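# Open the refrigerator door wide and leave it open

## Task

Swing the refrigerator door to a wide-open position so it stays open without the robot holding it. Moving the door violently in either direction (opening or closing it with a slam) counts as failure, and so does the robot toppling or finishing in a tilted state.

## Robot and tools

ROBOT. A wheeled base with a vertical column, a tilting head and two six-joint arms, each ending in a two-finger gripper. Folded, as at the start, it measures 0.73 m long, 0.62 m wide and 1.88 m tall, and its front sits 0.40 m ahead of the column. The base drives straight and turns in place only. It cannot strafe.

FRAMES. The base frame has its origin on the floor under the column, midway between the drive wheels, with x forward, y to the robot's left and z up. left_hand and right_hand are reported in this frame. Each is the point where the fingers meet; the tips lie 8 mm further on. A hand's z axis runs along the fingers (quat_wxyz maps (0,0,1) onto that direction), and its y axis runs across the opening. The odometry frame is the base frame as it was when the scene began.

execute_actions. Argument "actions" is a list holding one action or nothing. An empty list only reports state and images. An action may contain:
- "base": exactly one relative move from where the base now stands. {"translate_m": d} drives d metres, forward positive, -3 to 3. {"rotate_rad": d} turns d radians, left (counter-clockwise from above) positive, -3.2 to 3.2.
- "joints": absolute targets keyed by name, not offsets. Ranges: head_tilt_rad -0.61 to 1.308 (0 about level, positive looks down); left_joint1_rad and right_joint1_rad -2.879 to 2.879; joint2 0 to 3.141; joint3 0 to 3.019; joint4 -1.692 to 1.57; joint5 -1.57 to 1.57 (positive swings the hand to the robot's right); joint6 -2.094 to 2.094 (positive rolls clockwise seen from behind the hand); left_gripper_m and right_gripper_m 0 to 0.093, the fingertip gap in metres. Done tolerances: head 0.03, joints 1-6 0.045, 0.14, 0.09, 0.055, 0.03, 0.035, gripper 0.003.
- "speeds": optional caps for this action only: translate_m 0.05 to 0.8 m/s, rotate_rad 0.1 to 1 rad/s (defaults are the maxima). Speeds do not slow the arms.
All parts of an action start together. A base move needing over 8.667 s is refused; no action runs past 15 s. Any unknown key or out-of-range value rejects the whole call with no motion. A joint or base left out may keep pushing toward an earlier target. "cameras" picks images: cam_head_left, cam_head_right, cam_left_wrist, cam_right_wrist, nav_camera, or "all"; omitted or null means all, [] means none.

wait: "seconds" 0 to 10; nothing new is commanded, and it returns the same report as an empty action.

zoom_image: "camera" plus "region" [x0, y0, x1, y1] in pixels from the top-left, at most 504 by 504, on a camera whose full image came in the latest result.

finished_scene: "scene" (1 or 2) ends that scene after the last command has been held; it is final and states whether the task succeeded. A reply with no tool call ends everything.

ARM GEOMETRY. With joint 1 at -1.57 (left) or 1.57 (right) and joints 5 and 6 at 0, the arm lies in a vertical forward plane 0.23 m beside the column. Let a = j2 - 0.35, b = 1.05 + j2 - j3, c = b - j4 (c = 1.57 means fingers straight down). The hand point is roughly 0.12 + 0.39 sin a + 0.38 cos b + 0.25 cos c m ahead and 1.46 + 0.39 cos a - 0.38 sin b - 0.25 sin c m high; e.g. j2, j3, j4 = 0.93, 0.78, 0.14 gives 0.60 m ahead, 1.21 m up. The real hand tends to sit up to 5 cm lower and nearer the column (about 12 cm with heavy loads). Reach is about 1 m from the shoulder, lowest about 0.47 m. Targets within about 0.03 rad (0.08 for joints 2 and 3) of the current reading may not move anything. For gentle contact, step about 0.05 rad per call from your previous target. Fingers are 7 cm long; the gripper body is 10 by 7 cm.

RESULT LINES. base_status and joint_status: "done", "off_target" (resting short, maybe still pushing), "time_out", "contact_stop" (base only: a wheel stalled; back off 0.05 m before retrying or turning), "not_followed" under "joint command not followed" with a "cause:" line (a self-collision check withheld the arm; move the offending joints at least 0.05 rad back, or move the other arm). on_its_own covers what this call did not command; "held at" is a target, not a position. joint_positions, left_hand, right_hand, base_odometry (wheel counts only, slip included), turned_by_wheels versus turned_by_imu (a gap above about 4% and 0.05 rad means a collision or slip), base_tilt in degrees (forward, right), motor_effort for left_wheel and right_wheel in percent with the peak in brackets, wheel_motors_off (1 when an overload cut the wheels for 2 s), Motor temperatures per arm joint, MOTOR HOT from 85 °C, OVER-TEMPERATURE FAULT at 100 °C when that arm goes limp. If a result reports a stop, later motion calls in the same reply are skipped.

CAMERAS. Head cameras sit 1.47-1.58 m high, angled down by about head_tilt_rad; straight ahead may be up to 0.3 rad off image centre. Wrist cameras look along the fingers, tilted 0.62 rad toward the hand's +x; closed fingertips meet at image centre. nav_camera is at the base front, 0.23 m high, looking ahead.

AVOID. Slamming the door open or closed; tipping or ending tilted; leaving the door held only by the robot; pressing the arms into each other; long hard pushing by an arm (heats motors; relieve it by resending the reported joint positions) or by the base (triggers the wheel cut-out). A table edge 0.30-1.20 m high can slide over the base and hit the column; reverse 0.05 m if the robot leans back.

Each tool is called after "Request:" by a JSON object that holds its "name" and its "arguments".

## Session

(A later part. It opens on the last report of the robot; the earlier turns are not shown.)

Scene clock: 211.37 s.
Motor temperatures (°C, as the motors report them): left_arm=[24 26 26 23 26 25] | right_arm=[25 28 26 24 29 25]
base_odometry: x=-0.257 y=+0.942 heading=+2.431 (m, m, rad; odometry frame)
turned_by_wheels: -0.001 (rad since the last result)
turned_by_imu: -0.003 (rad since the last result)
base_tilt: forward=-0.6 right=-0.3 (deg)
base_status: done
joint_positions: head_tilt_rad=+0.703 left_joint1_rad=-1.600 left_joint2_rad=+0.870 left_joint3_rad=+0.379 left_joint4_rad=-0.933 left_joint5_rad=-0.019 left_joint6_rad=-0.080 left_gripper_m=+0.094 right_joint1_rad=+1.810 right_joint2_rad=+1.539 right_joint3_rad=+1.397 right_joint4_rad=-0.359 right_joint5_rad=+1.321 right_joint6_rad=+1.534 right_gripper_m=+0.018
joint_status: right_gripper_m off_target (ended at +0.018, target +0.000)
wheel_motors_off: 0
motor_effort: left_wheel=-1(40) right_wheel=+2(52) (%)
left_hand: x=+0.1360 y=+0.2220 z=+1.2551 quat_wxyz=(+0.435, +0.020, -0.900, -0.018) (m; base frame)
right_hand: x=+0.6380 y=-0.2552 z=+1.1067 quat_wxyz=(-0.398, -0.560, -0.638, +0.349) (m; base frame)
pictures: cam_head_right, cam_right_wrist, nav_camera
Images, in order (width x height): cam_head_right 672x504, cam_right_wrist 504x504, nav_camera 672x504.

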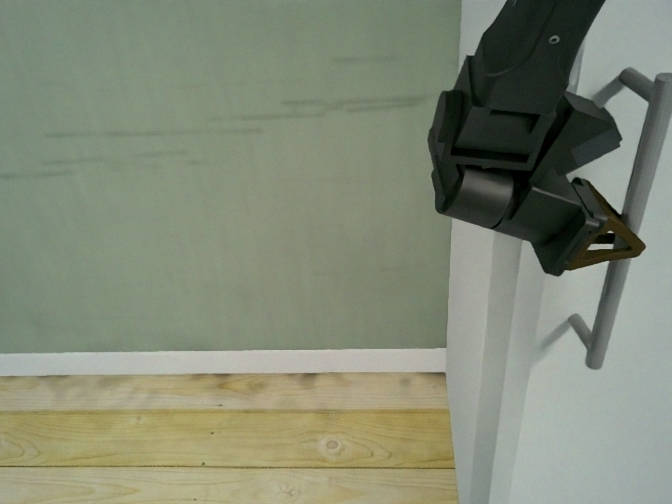

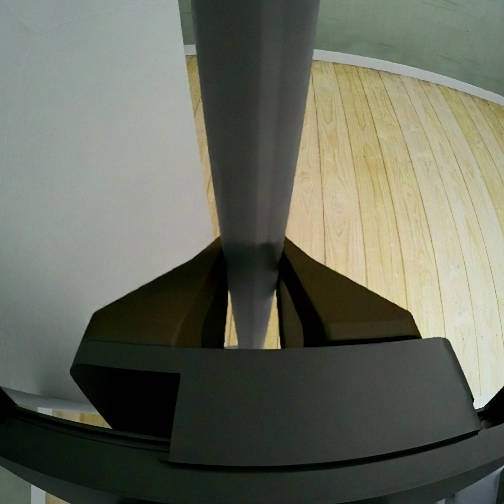

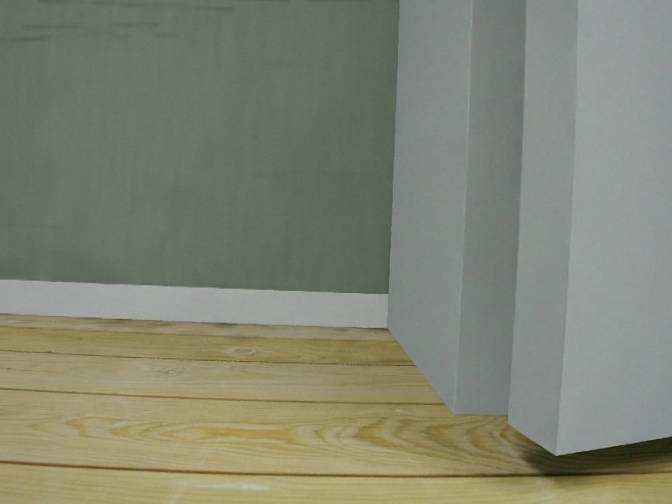

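Request:
{"name": "execute_actions", "arguments": {"actions": [{"joints":{"right_gripper_m":0.03,"right_joint1_rad":1.74}}], "cameras": []}}

Request:
{"name": "execute_actions", "arguments": {"actions": [{"base":{"translate_m":-0.07},"speeds":{"translate_m":0.07}}], "cameras": ["cam_right_wrist"]}}

Request:
{"name": "execute_actions", "arguments": {"actions": [{"base":{"translate_m":-0.07},"speeds":{"translate_m":0.07},"joints":{"right_joint1_rad":1.65}}], "cameras": ["cam_head_right","cam_right_wrist","nav_camera"]}}

Scene clock: 229.00 s.
Motor temperatures (°C, as the motors report them): left_arm=[24 26 26 23 26 25] | right_arm=[25 29 26 24 30 25]
base_odometry: x=-0.257 y=+0.942 heading=+2.431 (m, m, rad; odometry frame)
turned_by_wheels: +0.000 (rad since the last result)
turned_by_imu: -0.002 (rad since the last result)
base_tilt: forward=-0.6 right=-0.2 (deg)
base_status: not commanded
joint_positions: head_tilt_rad=+0.703 left_joint1_rad=-1.600 left_joint2_rad=+0.870 left_joint3_rad=+0.379 left_joint4_rad=-0.933 left_joint5_rad=-0.019 left_joint6_rad=-0.080 left_gripper_m=+0.094 right_joint1_rad=+1.770 right_joint2_rad=+1.542 right_joint3_rad=+1.397 right_joint4_rad=-0.359 right_joint5_rad=+1.272 right_joint6_rad=+1.565 right_gripper_m=+0.030
joint_status: all done
wheel_motors_off: 0
motor_effort: left_wheel=-4(6) right_wheel=+5(3) (%)
left_hand: x=+0.1360 y=+0.2220 z=+1.2551 quat_wxyz=(+0.435, +0.020, -0.900, -0.018) (m; base frame)
right_hand: x=+0.6361 y=-0.2745 z=+1.0992 quat_wxyz=(-0.394, -0.577, -0.628, +0.344) (m; base frame)
pictures: none
No camera images: the call's "cameras" was empty. Leave "cameras" out to get every camera's image.

Scene clock: 230.73 s.
Motor temperatures (°C, as the motors report them): left_arm=[24 26 26 23 26 25] | right_arm=[25 29 26 24 30 25]
base_odometry: x=-0.204 y=+0.897 heading=+2.430 (m, m, rad; odometry frame)
turned_by_wheels: -0.001 (rad since the last result)
turned_by_imu: -0.001 (rad since the last result)
base_tilt: forward=-0.6 right=-0.3 (deg)
base_status: done
joint_positions: head_tilt_rad=+0.703 left_joint1_rad=-1.600 left_joint2_rad=+0.870 left_joint3_rad=+0.378 left_joint4_rad=-0.933 left_joint5_rad=-0.019 left_joint6_rad=-0.080 left_gripper_m=+0.094 right_joint1_rad=+1.734 right_joint2_rad=+1.548 right_joint3_rad=+1.450 right_joint4_rad=-0.330 right_joint5_rad=+1.238 right_joint6_rad=+1.469 right_gripper_m=+0.031
joint_status: not commanded
wheel_motors_off: 0
motor_effort: left_wheel=-6(47) right_wheel=-3(37) (%)
left_hand: x=+0.1356 y=+0.2220 z=+1.2552 quat_wxyz=(+0.435, +0.020, -0.900, -0.018) (m; base frame)
right_hand: x=+0.6623 y=-0.2916 z=+1.1011 quat_wxyz=(-0.393, -0.570, -0.635, +0.344) (m; base frame)
pictures: cam_right_wrist
Images, in order (width x height): cam_right_wrist 504x504.

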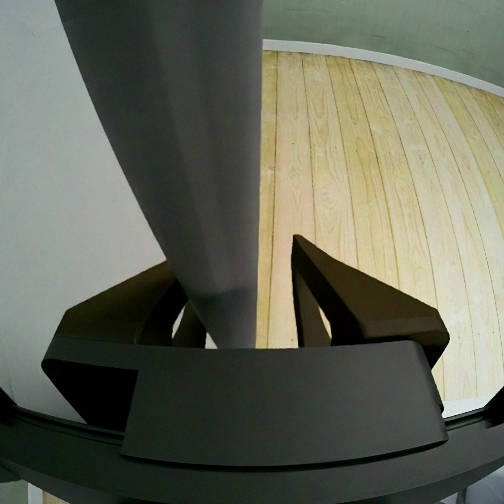

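Scene clock: 232.47 s.
Motor temperatures (°C, as the motors report them): left_arm=[24 26 26 23 26 25] | right_arm=[25 29 26 24 32 25]
base_odometry: x=-0.151 y=+0.851 heading=+2.430 (m, m, rad; odometry frame)
turned_by_wheels: +0.000 (rad since the last result)
turned_by_imu: -0.001 (rad since the last result)
base_tilt: forward=-0.6 right=-0.3 (deg)
base_status: done
joint_positions: head_tilt_rad=+0.703 left_joint1_rad=-1.600 left_joint2_rad=+0.870 left_joint3_rad=+0.378 left_joint4_rad=-0.933 left_joint5_rad=-0.019 left_joint6_rad=-0.080 left_gripper_m=+0.094 right_joint1_rad=+1.672 right_joint2_rad=+1.550 right_joint3_rad=+1.464 right_joint4_rad=-0.317 right_joint5_rad=+1.202 right_joint6_rad=+1.443 right_gripper_m=+0.047
joint_status: all done
wheel_motors_off: 0
motor_effort: left_wheel=-4(54) right_wheel=-6(41) (%)
left_hand: x=+0.1356 y=+0.2220 z=+1.2552 quat_wxyz=(+0.435, +0.020, -0.900, -0.018) (m; base frame)
right_hand: x=+0.6680 y=-0.3258 z=+1.1019 quat_wxyz=(-0.395, -0.572, -0.626, +0.354) (m; base frame)
pictures: cam_head_right, cam_right_wrist, nav_camera
Images, in order (width x height): cam_head_right 672x504, cam_right_wrist 504x504, nav_camera 672x504.

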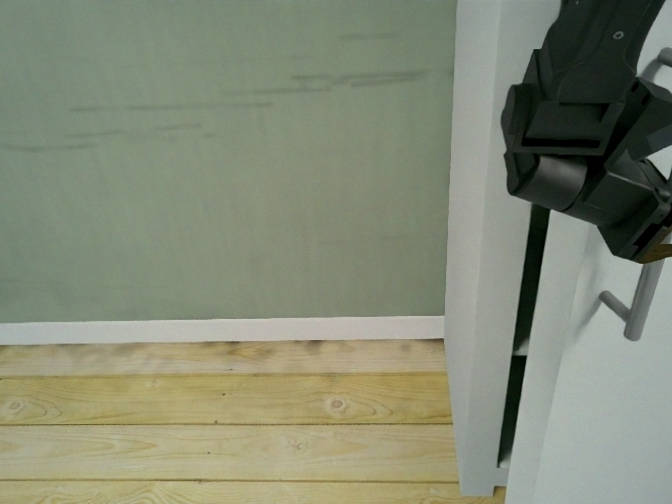

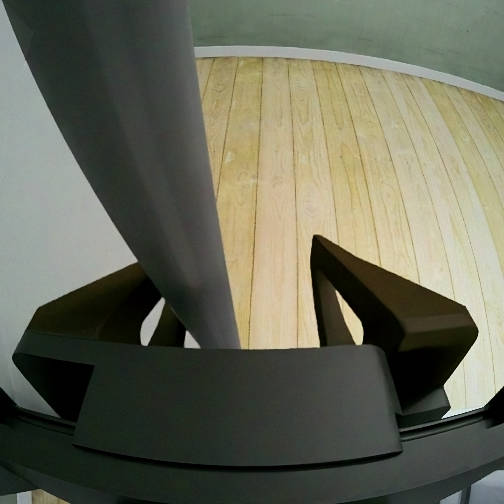

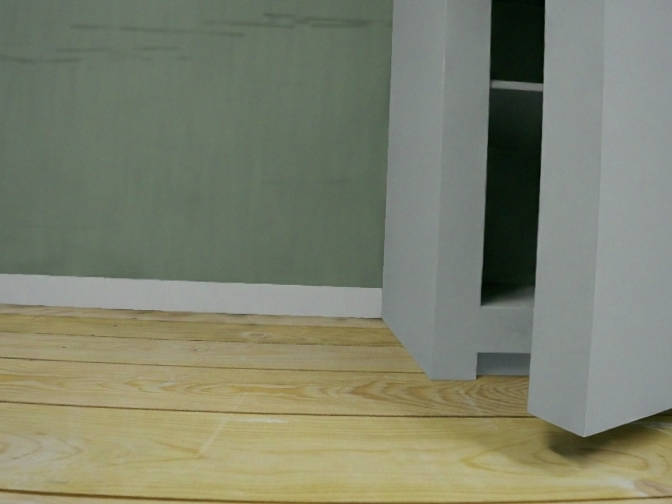

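Request:
{"name": "wait", "arguments": {"seconds": 0}}

Scene clock: 240.03 s.
Motor temperatures (°C, as the motors report them): left_arm=[24 26 26 23 26 25] | right_arm=[25 29 25 24 37 26]
base_odometry: x=-0.151 y=+0.851 heading=+2.430 (m, m, rad; odometry frame)
turned_by_wheels: +0.000 (rad since the last result)
turned_by_imu: -0.001 (rad since the last result)
base_tilt: forward=-0.6 right=-0.3 (deg)
base_status: done
joint_positions: head_tilt_rad=+0.703 left_joint1_rad=-1.600 left_joint2_rad=+0.870 left_joint3_rad=+0.378 left_joint4_rad=-0.933 left_joint5_rad=-0.019 left_joint6_rad=-0.080 left_gripper_m=+0.094 right_joint1_rad=+1.672 right_joint2_rad=+1.550 right_joint3_rad=+1.464 right_joint4_rad=-0.317 right_joint5_rad=+1.202 right_joint6_rad=+1.443 right_gripper_m=+0.047
joint_status: all done
wheel_motors_off: 0
motor_effort: left_wheel=-2(54) right_wheel=-5(41) (%)
left_hand: x=+0.1356 y=+0.2220 z=+1.2552 quat_wxyz=(+0.435, +0.020, -0.900, -0.018) (m; base frame)
right_hand: x=+0.6680 y=-0.3258 z=+1.1019 quat_wxyz=(-0.395, -0.572, -0.626, +0.354) (m; base frame)
pictures: cam_head_left, cam_head_right, cam_left_wrist, cam_right_wrist, nav_camera
Images, in order (width x height): cam_head_left 672x504, cam_head_right 672x504, cam_left_wrist 504x504, cam_right_wrist 504x504, nav_camera 672x504.

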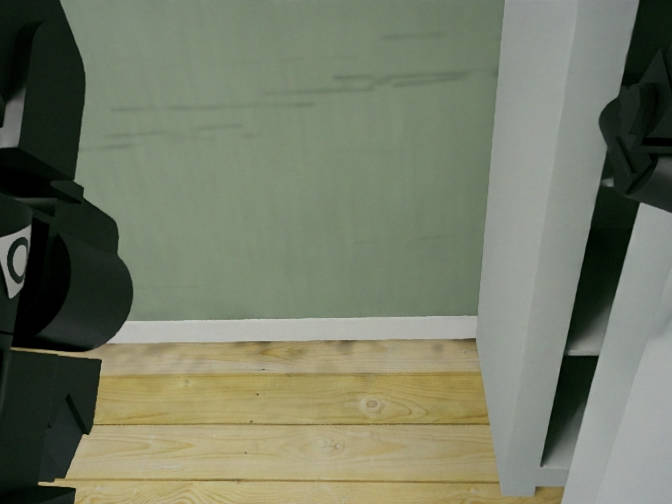

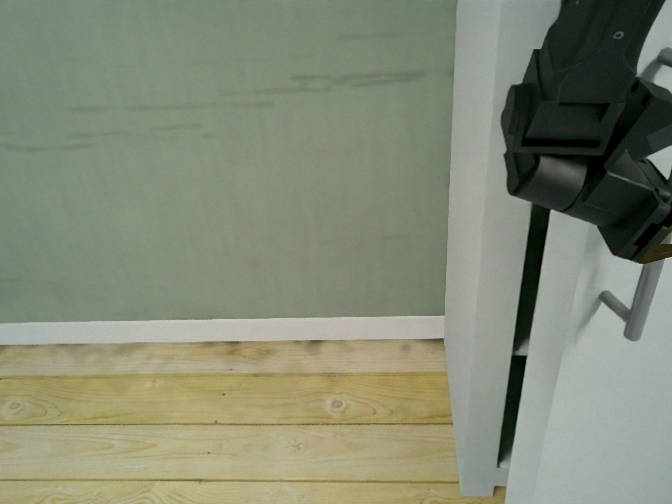

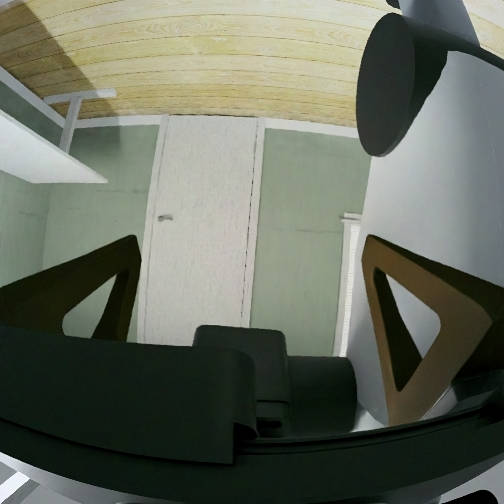

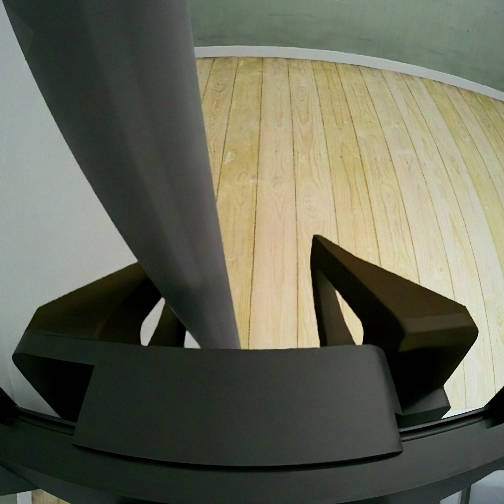

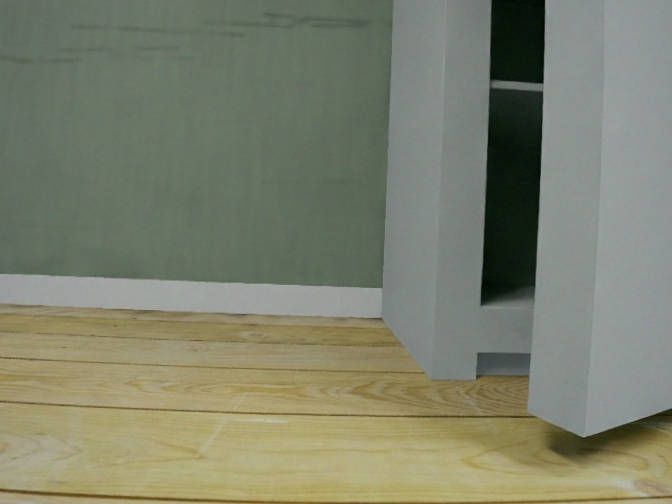

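Request:
{"name": "execute_actions", "arguments": {"actions": [{"base":{"translate_m":-0.07},"speeds":{"translate_m":0.1},"joints":{"right_joint1_rad":1.65,"right_joint4_rad":0.05,"right_joint5_rad":1.1,"right_joint6_rad":1.1,"right_gripper_m":0.04}}], "cameras": ["cam_head_right","cam_right_wrist","nav_camera"]}}

Scene clock: 257.73 s.
Motor temperatures (°C, as the motors report them): left_arm=[24 26 26 23 26 25] | right_arm=[25 29 25 24 44 27]
base_odometry: x=-0.098 y=+0.806 heading=+2.430 (m, m, rad; odometry frame)
turned_by_wheels: +0.000 (rad since the last result)
turned_by_imu: -0.001 (rad since the last result)
base_tilt: forward=-0.5 right=-0.3 (deg)
base_status: done
joint_positions: head_tilt_rad=+0.704 left_joint1_rad=-1.600 left_joint2_rad=+0.870 left_joint3_rad=+0.378 left_joint4_rad=-0.933 left_joint5_rad=-0.019 left_joint6_rad=-0.080 left_gripper_m=+0.094 right_joint1_rad=+1.639 right_joint2_rad=+1.543 right_joint3_rad=+1.418 right_joint4_rad=+0.060 right_joint5_rad=+1.094 right_joint6_rad=+1.114 right_gripper_m=+0.040
joint_status: all done
wheel_motors_off: 0
motor_effort: left_wheel=-2(70) right_wheel=-1(50) (%)
left_hand: x=+0.1356 y=+0.2220 z=+1.2552 quat_wxyz=(+0.435, +0.020, -0.900, -0.018) (m; base frame)
right_hand: x=+0.7026 y=-0.3363 z=+1.0999 quat_wxyz=(-0.422, -0.542, -0.662, +0.301) (m; base frame)
pictures: cam_head_right, cam_right_wrist, nav_camera
Images, in order (width x height): cam_head_right 672x504, cam_right_wrist 504x504, nav_camera 672x504.

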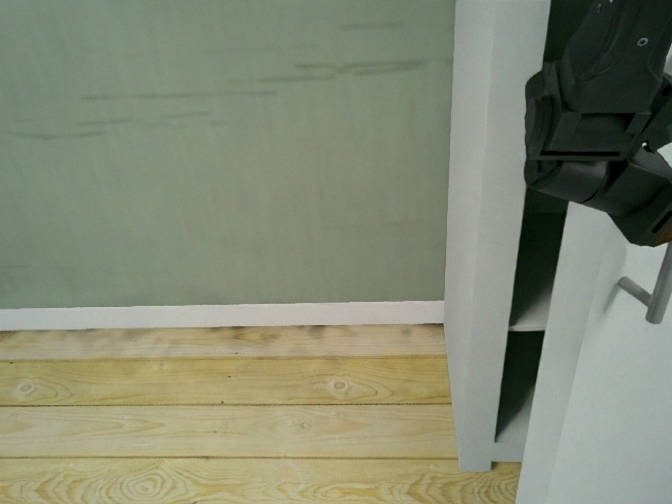

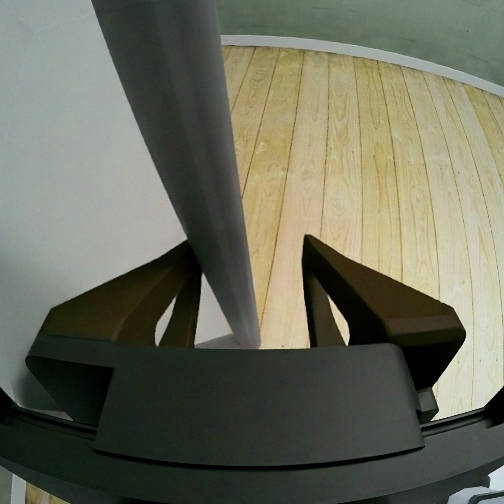

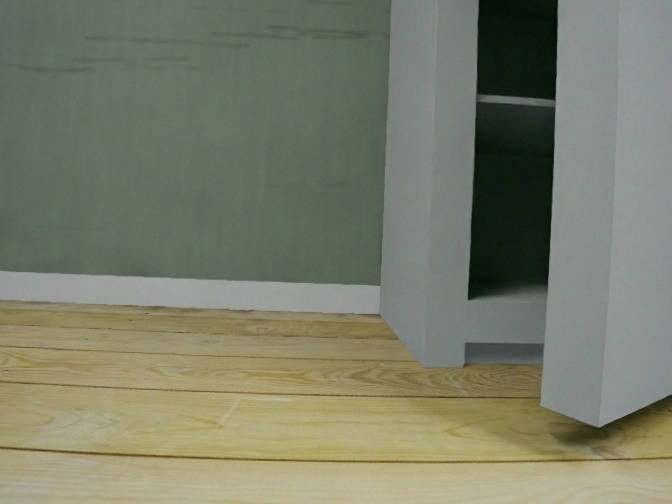

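Request:
{"name": "execute_actions", "arguments": {"actions": [{"base":{"translate_m":-0.13},"speeds":{"translate_m":0.15},"joints":{"right_joint1_rad":1.5,"right_joint4_rad":0.4,"right_joint5_rad":0.9,"right_joint6_rad":0.72}}], "cameras": ["cam_right_wrist","nav_camera"]}}

Scene clock: 268.47 s.
Motor temperatures (°C, as the motors report them): left_arm=[24 26 26 23 26 25] | right_arm=[25 30 25 24 39 26]
base_odometry: x=+0.001 y=+0.721 heading=+2.431 (m, m, rad; odometry frame)
turned_by_wheels: +0.001 (rad since the last result)
turned_by_imu: -0.001 (rad since the last result)
base_tilt: forward=-0.6 right=-0.2 (deg)
base_status: done
joint_positions: head_tilt_rad=+0.704 left_joint1_rad=-1.600 left_joint2_rad=+0.870 left_joint3_rad=+0.378 left_joint4_rad=-0.933 left_joint5_rad=-0.019 left_joint6_rad=-0.080 left_gripper_m=+0.094 right_joint1_rad=+1.498 right_joint2_rad=+1.544 right_joint3_rad=+1.389 right_joint4_rad=+0.383 right_joint5_rad=+0.904 right_joint6_rad=+0.728 right_gripper_m=+0.040
joint_status: all done
wheel_motors_off: 0
motor_effort: left_wheel=+4(57) right_wheel=-4(64) (%)
left_hand: x=+0.1354 y=+0.2220 z=+1.2553 quat_wxyz=(+0.435, +0.020, -0.900, -0.018) (m; base frame)
right_hand: x=+0.7374 y=-0.4061 z=+1.1183 quat_wxyz=(-0.462, -0.446, -0.708, +0.293) (m; base frame)
pictures: cam_right_wrist, nav_camera
Images, in order (width x height): cam_right_wrist 504x504, nav_camera 672x504.

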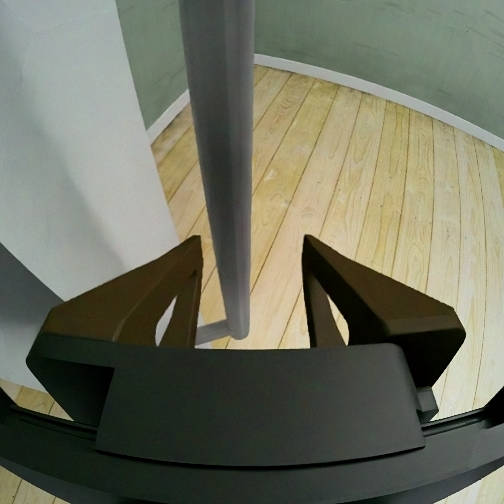

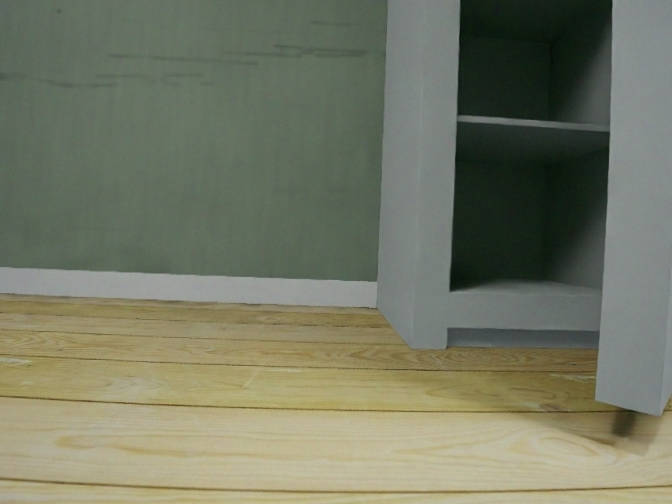

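Request:
{"name": "execute_actions", "arguments": {"actions": [{"base":{"translate_m":-0.06},"joints":{"right_joint1_rad":1.64}}], "cameras": ["cam_right_wrist","nav_camera"]}}

Request:
{"name": "execute_actions", "arguments": {"actions": [{"base":{"rotate_rad":-0.12},"joints":{"right_joint1_rad":1.75,"right_joint4_rad":0.9,"right_joint5_rad":-0.2,"right_joint6_rad":0,"right_gripper_m":0}}]}}

Scene clock: 280.27 s.
Motor temperatures (°C, as the motors report them): left_arm=[24 26 26 23 26 25] | right_arm=[25 30 26 25 35 26]
base_odometry: x=+0.046 y=+0.681 heading=+2.432 (m, m, rad; odometry frame)
turned_by_wheels: +0.001 (rad since the last result)
turned_by_imu: +0.000 (rad since the last result)
base_tilt: forward=-0.6 right=-0.3 (deg)
base_status: done
joint_positions: head_tilt_rad=+0.704 left_joint1_rad=-1.600 left_joint2_rad=+0.870 left_joint3_rad=+0.378 left_joint4_rad=-0.933 left_joint5_rad=-0.019 left_joint6_rad=-0.080 left_gripper_m=+0.094 right_joint1_rad=+1.655 right_joint2_rad=+1.544 right_joint3_rad=+1.389 right_joint4_rad=+0.383 right_joint5_rad=+0.902 right_joint6_rad=+0.728 right_gripper_m=+0.040
joint_status: all done
wheel_motors_off: 0
motor_effort: left_wheel=-1(62) right_wheel=-1(49) (%)
left_hand: x=+0.1358 y=+0.2220 z=+1.2552 quat_wxyz=(+0.435, +0.020, -0.900, -0.018) (m; base frame)
right_hand: x=+0.7479 y=-0.3066 z=+1.1002 quat_wxyz=(-0.442, -0.448, -0.744, +0.225) (m; base frame)
pictures: cam_right_wrist, nav_camera
Images, in order (width x height): cam_right_wrist 504x504, nav_camera 672x504.

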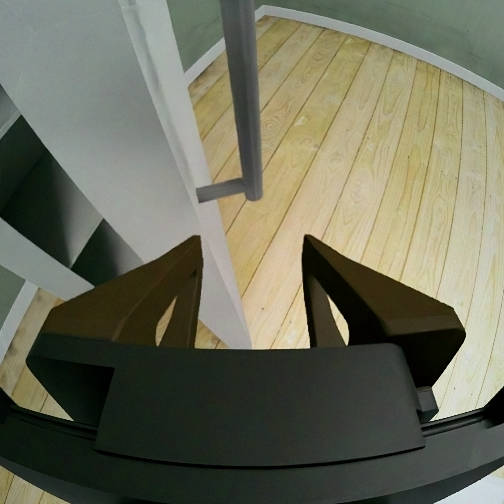

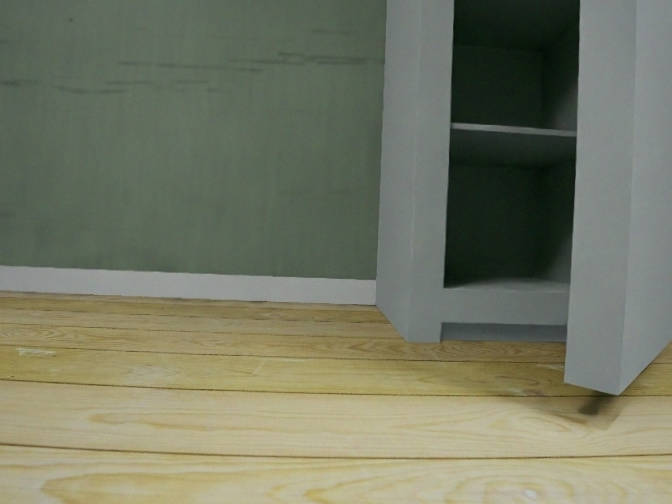

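Scene clock: 281.77 s.
Motor temperatures (°C, as the motors report them): left_arm=[24 26 26 23 26 25] | right_arm=[25 30 26 25 35 26]
base_odometry: x=+0.046 y=+0.681 heading=+2.313 (m, m, rad; odometry frame)
turned_by_wheels: -0.119 (rad since the last result)
turned_by_imu: -0.117 (rad since the last result)
base_tilt: forward=-0.6 right=-0.3 (deg)
base_status: done
joint_positions: head_tilt_rad=+0.704 left_joint1_rad=-1.600 left_joint2_rad=+0.870 left_joint3_rad=+0.378 left_joint4_rad=-0.933 left_joint5_rad=-0.019 left_joint6_rad=-0.080 left_gripper_m=+0.094 right_joint1_rad=+1.756 right_joint2_rad=+1.544 right_joint3_rad=+1.389 right_joint4_rad=+0.877 right_joint5_rad=-0.196 right_joint6_rad=+0.007 right_gripper_m=+0.000
joint_status: all done
wheel_motors_off: 0
motor_effort: left_wheel=+4(54) right_wheel=-2(42) (%)
left_hand: x=+0.1358 y=+0.2220 z=+1.2552 quat_wxyz=(+0.435, +0.020, -0.900, -0.018) (m; base frame)
right_hand: x=+0.8416 y=-0.0750 z=+1.1774 quat_wxyz=(-0.579, +0.045, -0.796, -0.173) (m; base frame)
pictures: cam_head_left, cam_head_right, cam_left_wrist, cam_right_wrist, nav_camera
Images, in order (width x height): cam_head_left 672x504, cam_head_right 672x504, cam_left_wrist 504x504, cam_right_wrist 504x504, nav_camera 672x504.

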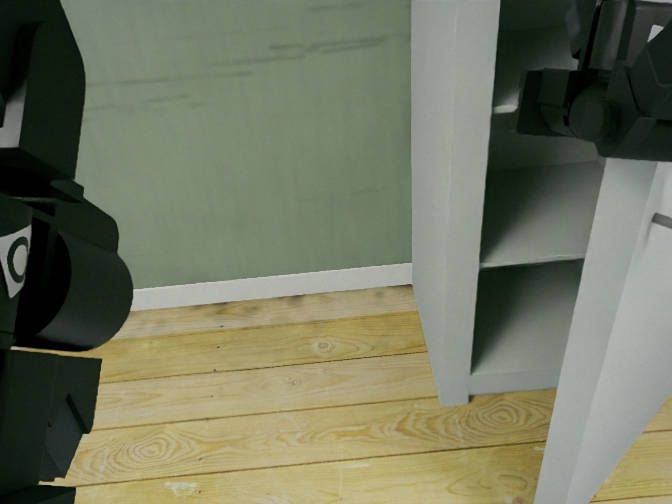

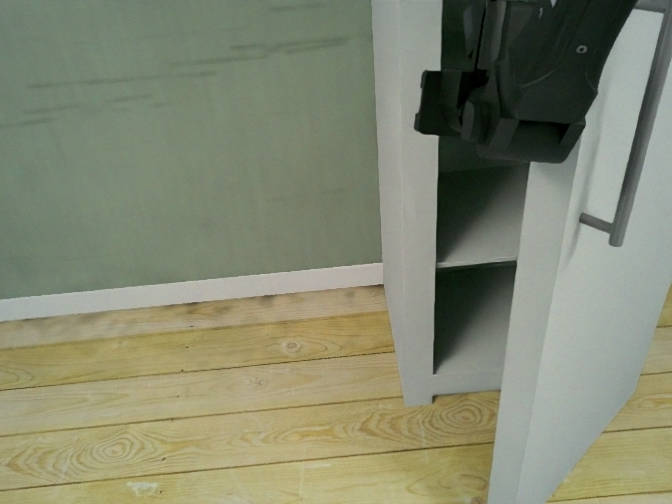

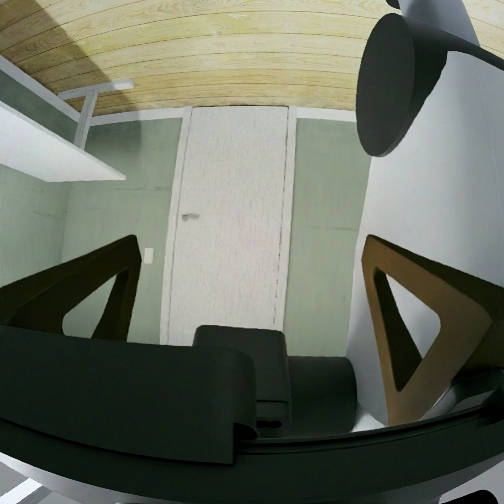

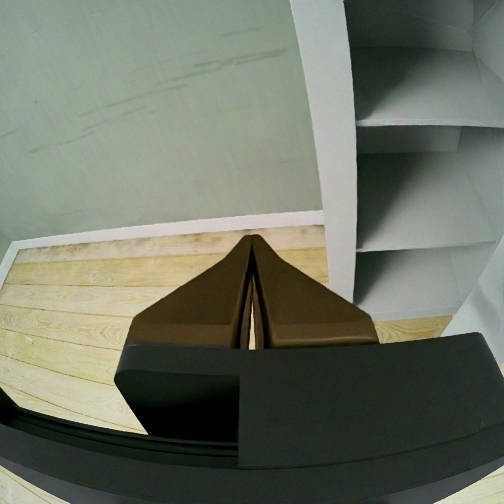

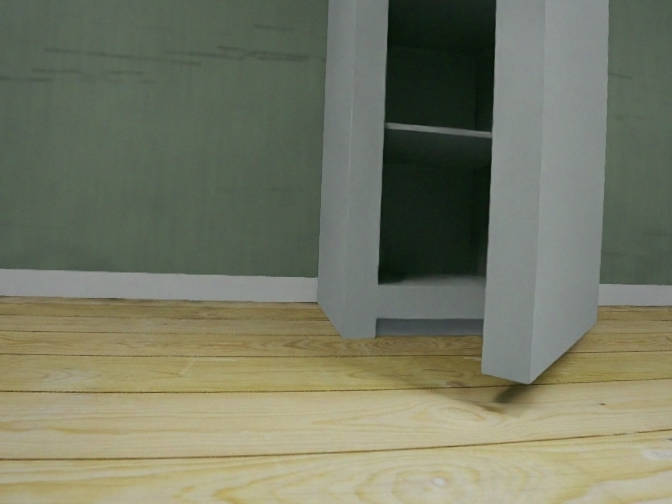

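Request:
{"name": "execute_actions", "arguments": {"actions": [{"base":{"translate_m":0.28},"speeds":{"translate_m":0.25},"joints":{"right_joint5_rad":0.1}}], "cameras": ["cam_head_right","cam_right_wrist","nav_camera"]}}

Scene clock: 289.70 s.
Motor temperatures (°C, as the motors report them): left_arm=[24 26 26 23 26 25] | right_arm=[25 30 26 25 34 26]
base_odometry: x=-0.143 y=+0.888 heading=+2.312 (m, m, rad; odometry frame)
turned_by_wheels: -0.001 (rad since the last result)
turned_by_imu: -0.004 (rad since the last result)
base_tilt: forward=-0.6 right=-0.3 (deg)
base_status: done
joint_positions: head_tilt_rad=+0.704 left_joint1_rad=-1.600 left_joint2_rad=+0.870 left_joint3_rad=+0.378 left_joint4_rad=-0.933 left_joint5_rad=-0.019 left_joint6_rad=-0.080 left_gripper_m=+0.094 right_joint1_rad=+1.756 right_joint2_rad=+1.544 right_joint3_rad=+1.389 right_joint4_rad=+0.877 right_joint5_rad=+0.096 right_joint6_rad=+0.007 right_gripper_m=+0.000
joint_status: all done
wheel_motors_off: 0
motor_effort: left_wheel=-2(89) right_wheel=+0(50) (%)
left_hand: x=+0.1358 y=+0.2220 z=+1.2552 quat_wxyz=(+0.435, +0.020, -0.900, -0.018) (m; base frame)
right_hand: x=+0.8485 y=-0.1239 z=+1.1687 quat_wxyz=(-0.580, -0.040, -0.812, -0.055) (m; base frame)
pictures: cam_head_right, cam_right_wrist, nav_camera
Images, in order (width x height): cam_head_right 672x504, cam_right_wrist 504x504, nav_camera 672x504.

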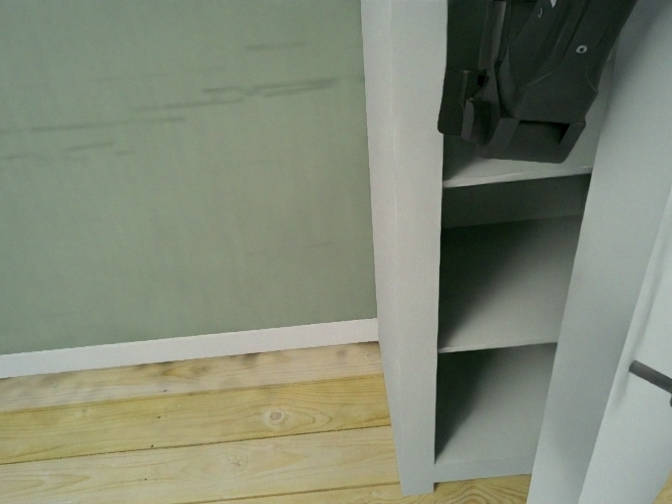

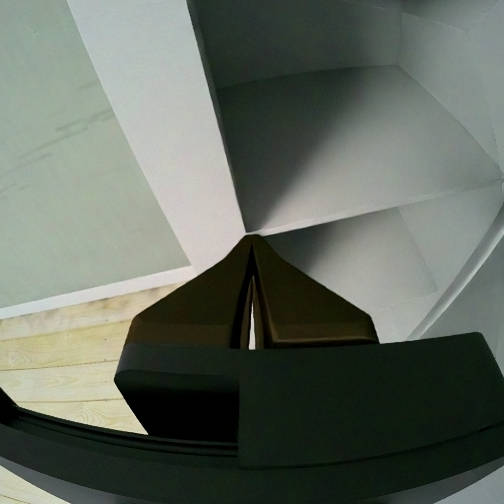

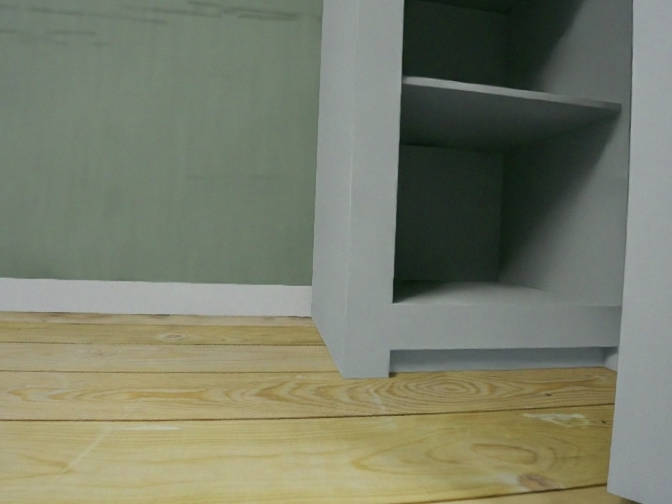

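Request:
{"name": "execute_actions", "arguments": {"actions": [{"base":{"rotate_rad":-0.6},"speeds":{"rotate_rad":0.12},"joints":{"right_joint5_rad":0.4}}], "cameras": ["cam_head_right","cam_right_wrist","nav_camera"]}}

Scene clock: 301.53 s.
Motor temperatures (°C, as the motors report them): left_arm=[24 26 26 23 26 25] | right_arm=[25 30 26 25 33 25]
base_odometry: x=-0.143 y=+0.888 heading=+1.713 (m, m, rad; odometry frame)
turned_by_wheels: -0.599 (rad since the last result)
turned_by_imu: -0.596 (rad since the last result)
base_tilt: forward=-0.6 right=-0.3 (deg)
base_status: done
joint_positions: head_tilt_rad=+0.704 left_joint1_rad=-1.600 left_joint2_rad=+0.870 left_joint3_rad=+0.378 left_joint4_rad=-0.933 left_joint5_rad=-0.019 left_joint6_rad=-0.080 left_gripper_m=+0.094 right_joint1_rad=+1.762 right_joint2_rad=+1.544 right_joint3_rad=+1.389 right_joint4_rad=+0.877 right_joint5_rad=+0.397 right_joint6_rad=-0.001 right_gripper_m=+0.000
joint_status: all done
wheel_motors_off: 0
motor_effort: left_wheel=+2(53) right_wheel=-3(48) (%)
left_hand: x=+0.1358 y=+0.2220 z=+1.2552 quat_wxyz=(+0.435, +0.020, -0.900, -0.018) (m; base frame)
right_hand: x=+0.8411 y=-0.1703 z=+1.1649 quat_wxyz=(-0.568, -0.124, -0.811, +0.066) (m; base frame)
pictures: cam_head_right, cam_right_wrist, nav_camera
Images, in order (width x height): cam_head_right 672x504, cam_right_wrist 504x504, nav_camera 672x504.

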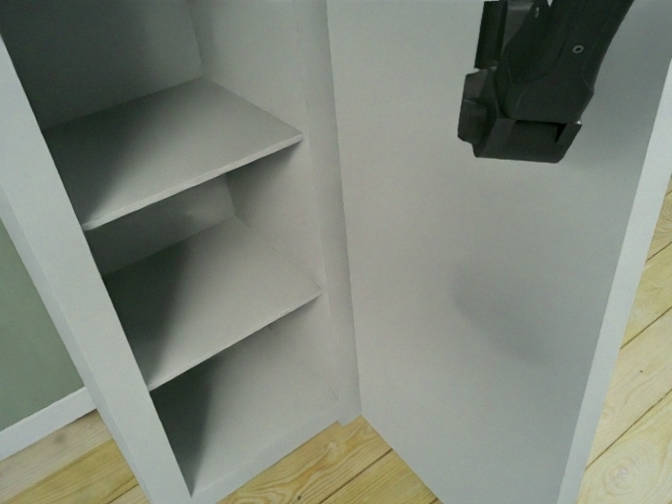

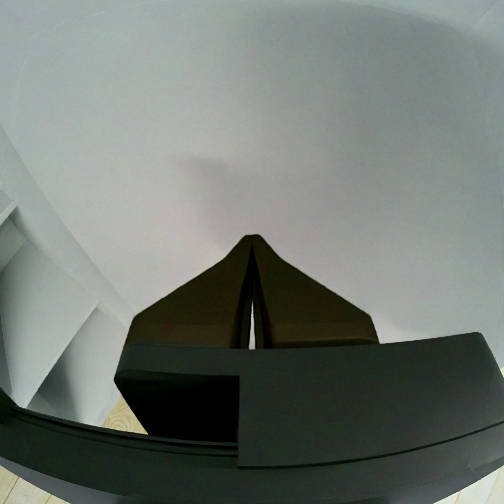

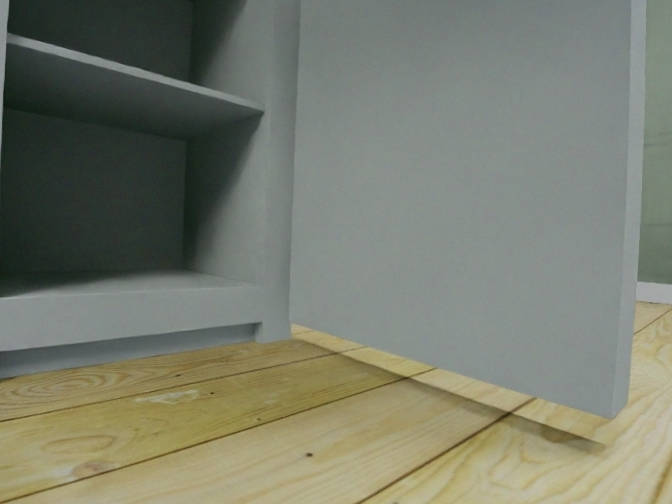

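Request:
{"name": "execute_actions", "arguments": {"actions": [{"base":{"translate_m":0.13},"speeds":{"translate_m":0.05}}], "cameras": ["nav_camera"]}}

Request:
{"name": "execute_actions", "arguments": {"actions": [{"base":{"translate_m":-0.25}}], "cameras": ["nav_camera"]}}

Request:
{"name": "wait", "arguments": {"seconds": 8}}

Scene clock: 312.17 s.
Motor temperatures (°C, as the motors report them): left_arm=[24 26 26 23 26 25] | right_arm=[25 30 27 25 32 25]
base_odometry: x=-0.161 y=+1.016 heading=+1.712 (m, m, rad; odometry frame)
turned_by_wheels: +0.000 (rad since the last result)
turned_by_imu: -0.003 (rad since the last result)
base_tilt: forward=-0.6 right=-0.3 (deg)
base_status: done
joint_positions: head_tilt_rad=+0.704 left_joint1_rad=-1.600 left_joint2_rad=+0.870 left_joint3_rad=+0.378 left_joint4_rad=-0.933 left_joint5_rad=-0.019 left_joint6_rad=-0.080 left_gripper_m=+0.094 right_joint1_rad=+1.811 right_joint2_rad=+1.570 right_joint3_rad=+1.359 right_joint4_rad=+0.877 right_joint5_rad=+0.383 right_joint6_rad=-0.001 right_gripper_m=+0.000
joint_status: not commanded
wheel_motors_off: 0
motor_effort: left_wheel=+2(62) right_wheel=+3(46) (%)
left_hand: x=+0.1356 y=+0.2220 z=+1.2552 quat_wxyz=(+0.435, +0.020, -0.900, -0.018) (m; base frame)
right_hand: x=+0.8183 y=-0.1343 z=+1.1392 quat_wxyz=(-0.545, -0.114, -0.830, +0.040) (m; base frame)
pictures: nav_camera
Images, in order (width x height): nav_camera 672x504.

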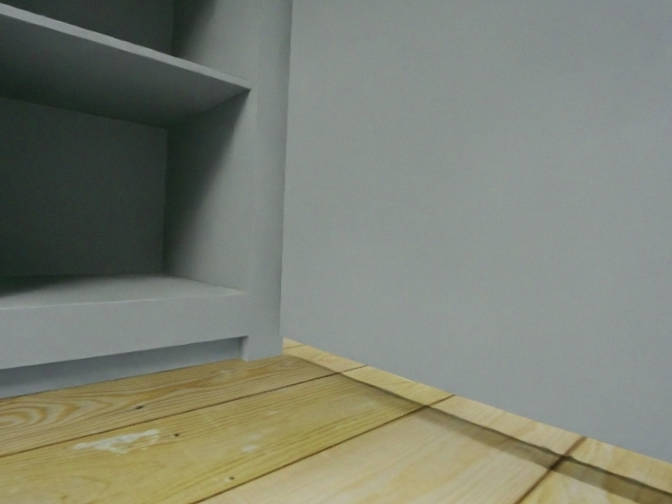

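Scene clock: 314.17 s.
Motor temperatures (°C, as the motors report them): left_arm=[24 26 26 23 26 25] | right_arm=[25 30 27 25 32 25]
base_odometry: x=-0.126 y=+0.769 heading=+1.711 (m, m, rad; odometry frame)
turned_by_wheels: -0.001 (rad since the last result)
turned_by_imu: -0.001 (rad since the last result)
base_tilt: forward=-0.5 right=-0.3 (deg)
base_status: done
joint_positions: head_tilt_rad=+0.704 left_joint1_rad=-1.600 left_joint2_rad=+0.870 left_joint3_rad=+0.377 left_joint4_rad=-0.933 left_joint5_rad=-0.019 left_joint6_rad=-0.080 left_gripper_m=+0.094 right_joint1_rad=+1.760 right_joint2_rad=+1.569 right_joint3_rad=+1.375 right_joint4_rad=+0.877 right_joint5_rad=+0.397 right_joint6_rad=-0.001 right_gripper_m=+0.000
joint_status: not commanded
wheel_motors_off: 0
motor_effort: left_wheel=-3(35) right_wheel=+0(69) (%)
left_hand: x=+0.1350 y=+0.2220 z=+1.2555 quat_wxyz=(+0.436, +0.020, -0.900, -0.018) (m; base frame)
right_hand: x=+0.8272 y=-0.1696 z=+1.1423 quat_wxyz=(-0.552, -0.119, -0.822, +0.070) (m; base frame)
pictures: nav_camera
Images, in order (width x height): nav_camera 672x504.

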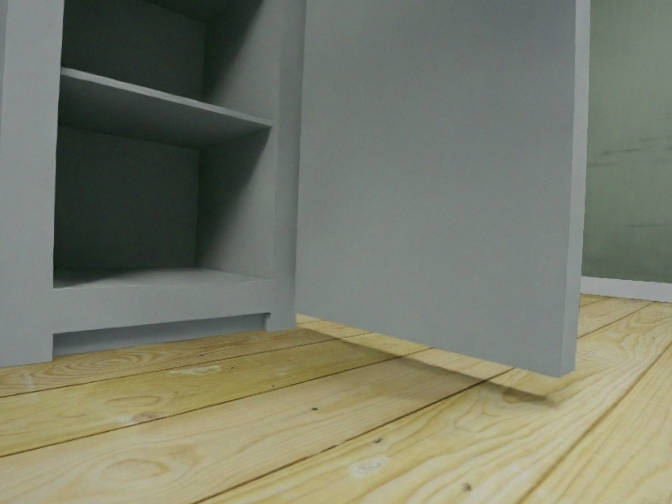

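Scene clock: 322.17 s.
Motor temperatures (°C, as the motors report them): left_arm=[24 26 26 23 26 25] | right_arm=[25 31 27 25 32 25]
base_odometry: x=-0.126 y=+0.769 heading=+1.711 (m, m, rad; odometry frame)
turned_by_wheels: +0.000 (rad since the last result)
turned_by_imu: -0.003 (rad since the last result)
base_tilt: forward=-0.6 right=-0.2 (deg)
base_status: done
joint_positions: head_tilt_rad=+0.704 left_joint1_rad=-1.600 left_joint2_rad=+0.870 left_joint3_rad=+0.377 left_joint4_rad=-0.933 left_joint5_rad=-0.019 left_joint6_rad=-0.080 left_gripper_m=+0.094 right_joint1_rad=+1.760 right_joint2_rad=+1.569 right_joint3_rad=+1.375 right_joint4_rad=+0.877 right_joint5_rad=+0.397 right_joint6_rad=-0.001 right_gripper_m=+0.000
joint_status: not commanded
wheel_motors_off: 0
motor_effort: left_wheel=-2(35) right_wheel=+1(69) (%)
left_hand: x=+0.1350 y=+0.2220 z=+1.2555 quat_wxyz=(+0.436, +0.020, -0.900, -0.018) (m; base frame)
right_hand: x=+0.8272 y=-0.1696 z=+1.1423 quat_wxyz=(-0.552, -0.119, -0.822, +0.070) (m; base frame)
wait: 8.00 s; at rest by 0.27 s
pictures: cam_head_left, cam_head_right, cam_left_wrist, cam_right_wrist, nav_camera
Images, in order (width x height): cam_head_left 672x504, cam_head_right 672x504, cam_left_wrist 504x504, cam_right_wrist 504x504, nav_camera 672x504.

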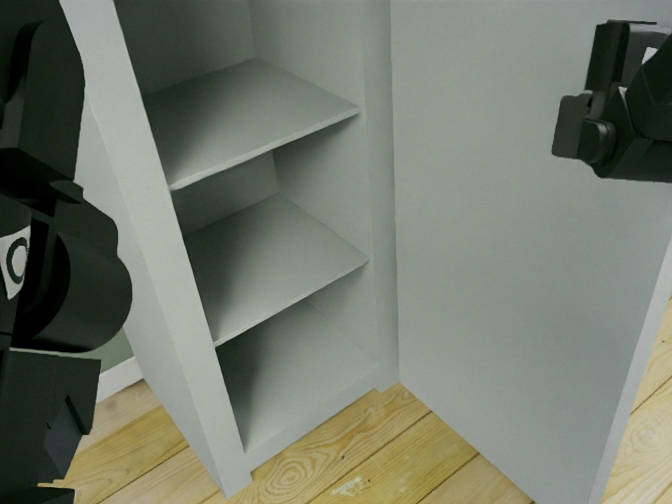

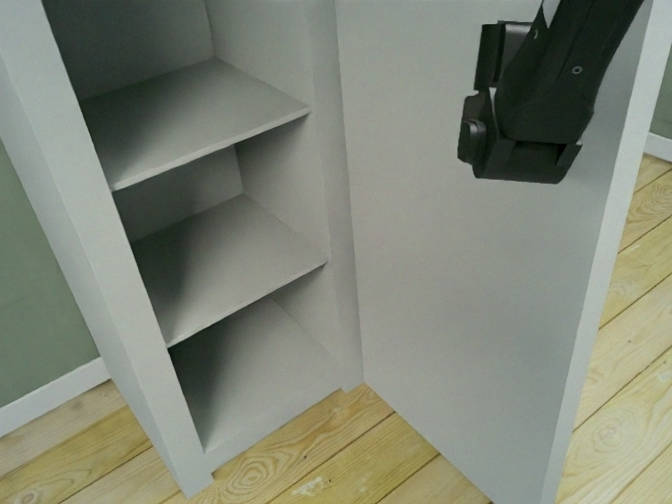

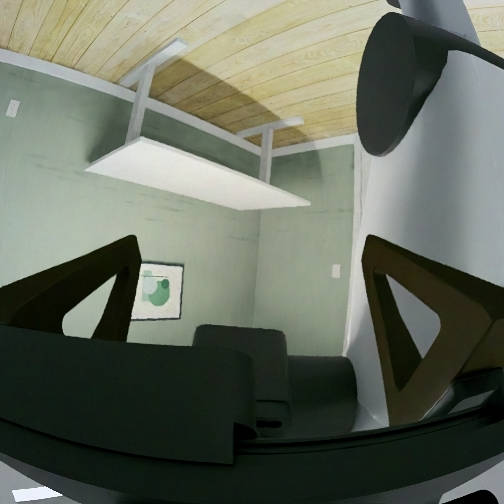

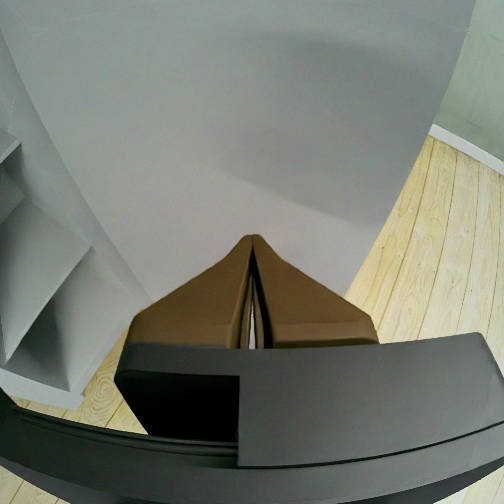

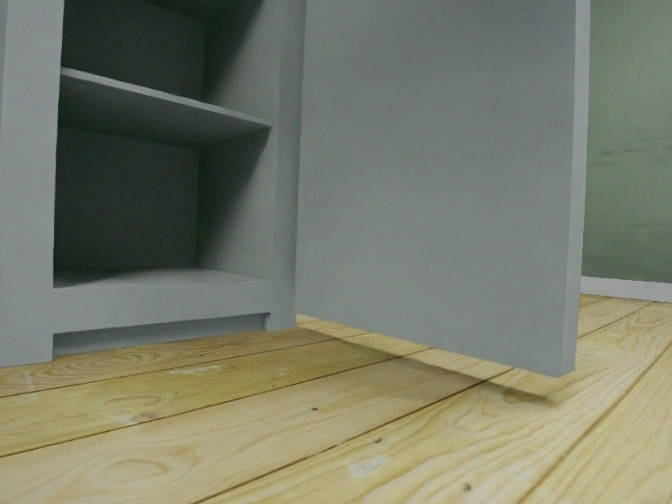

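At its stop and staying.

Request:
{"name": "finished_scene", "arguments": {"scene": 1}}

The scene is finished: the task was done.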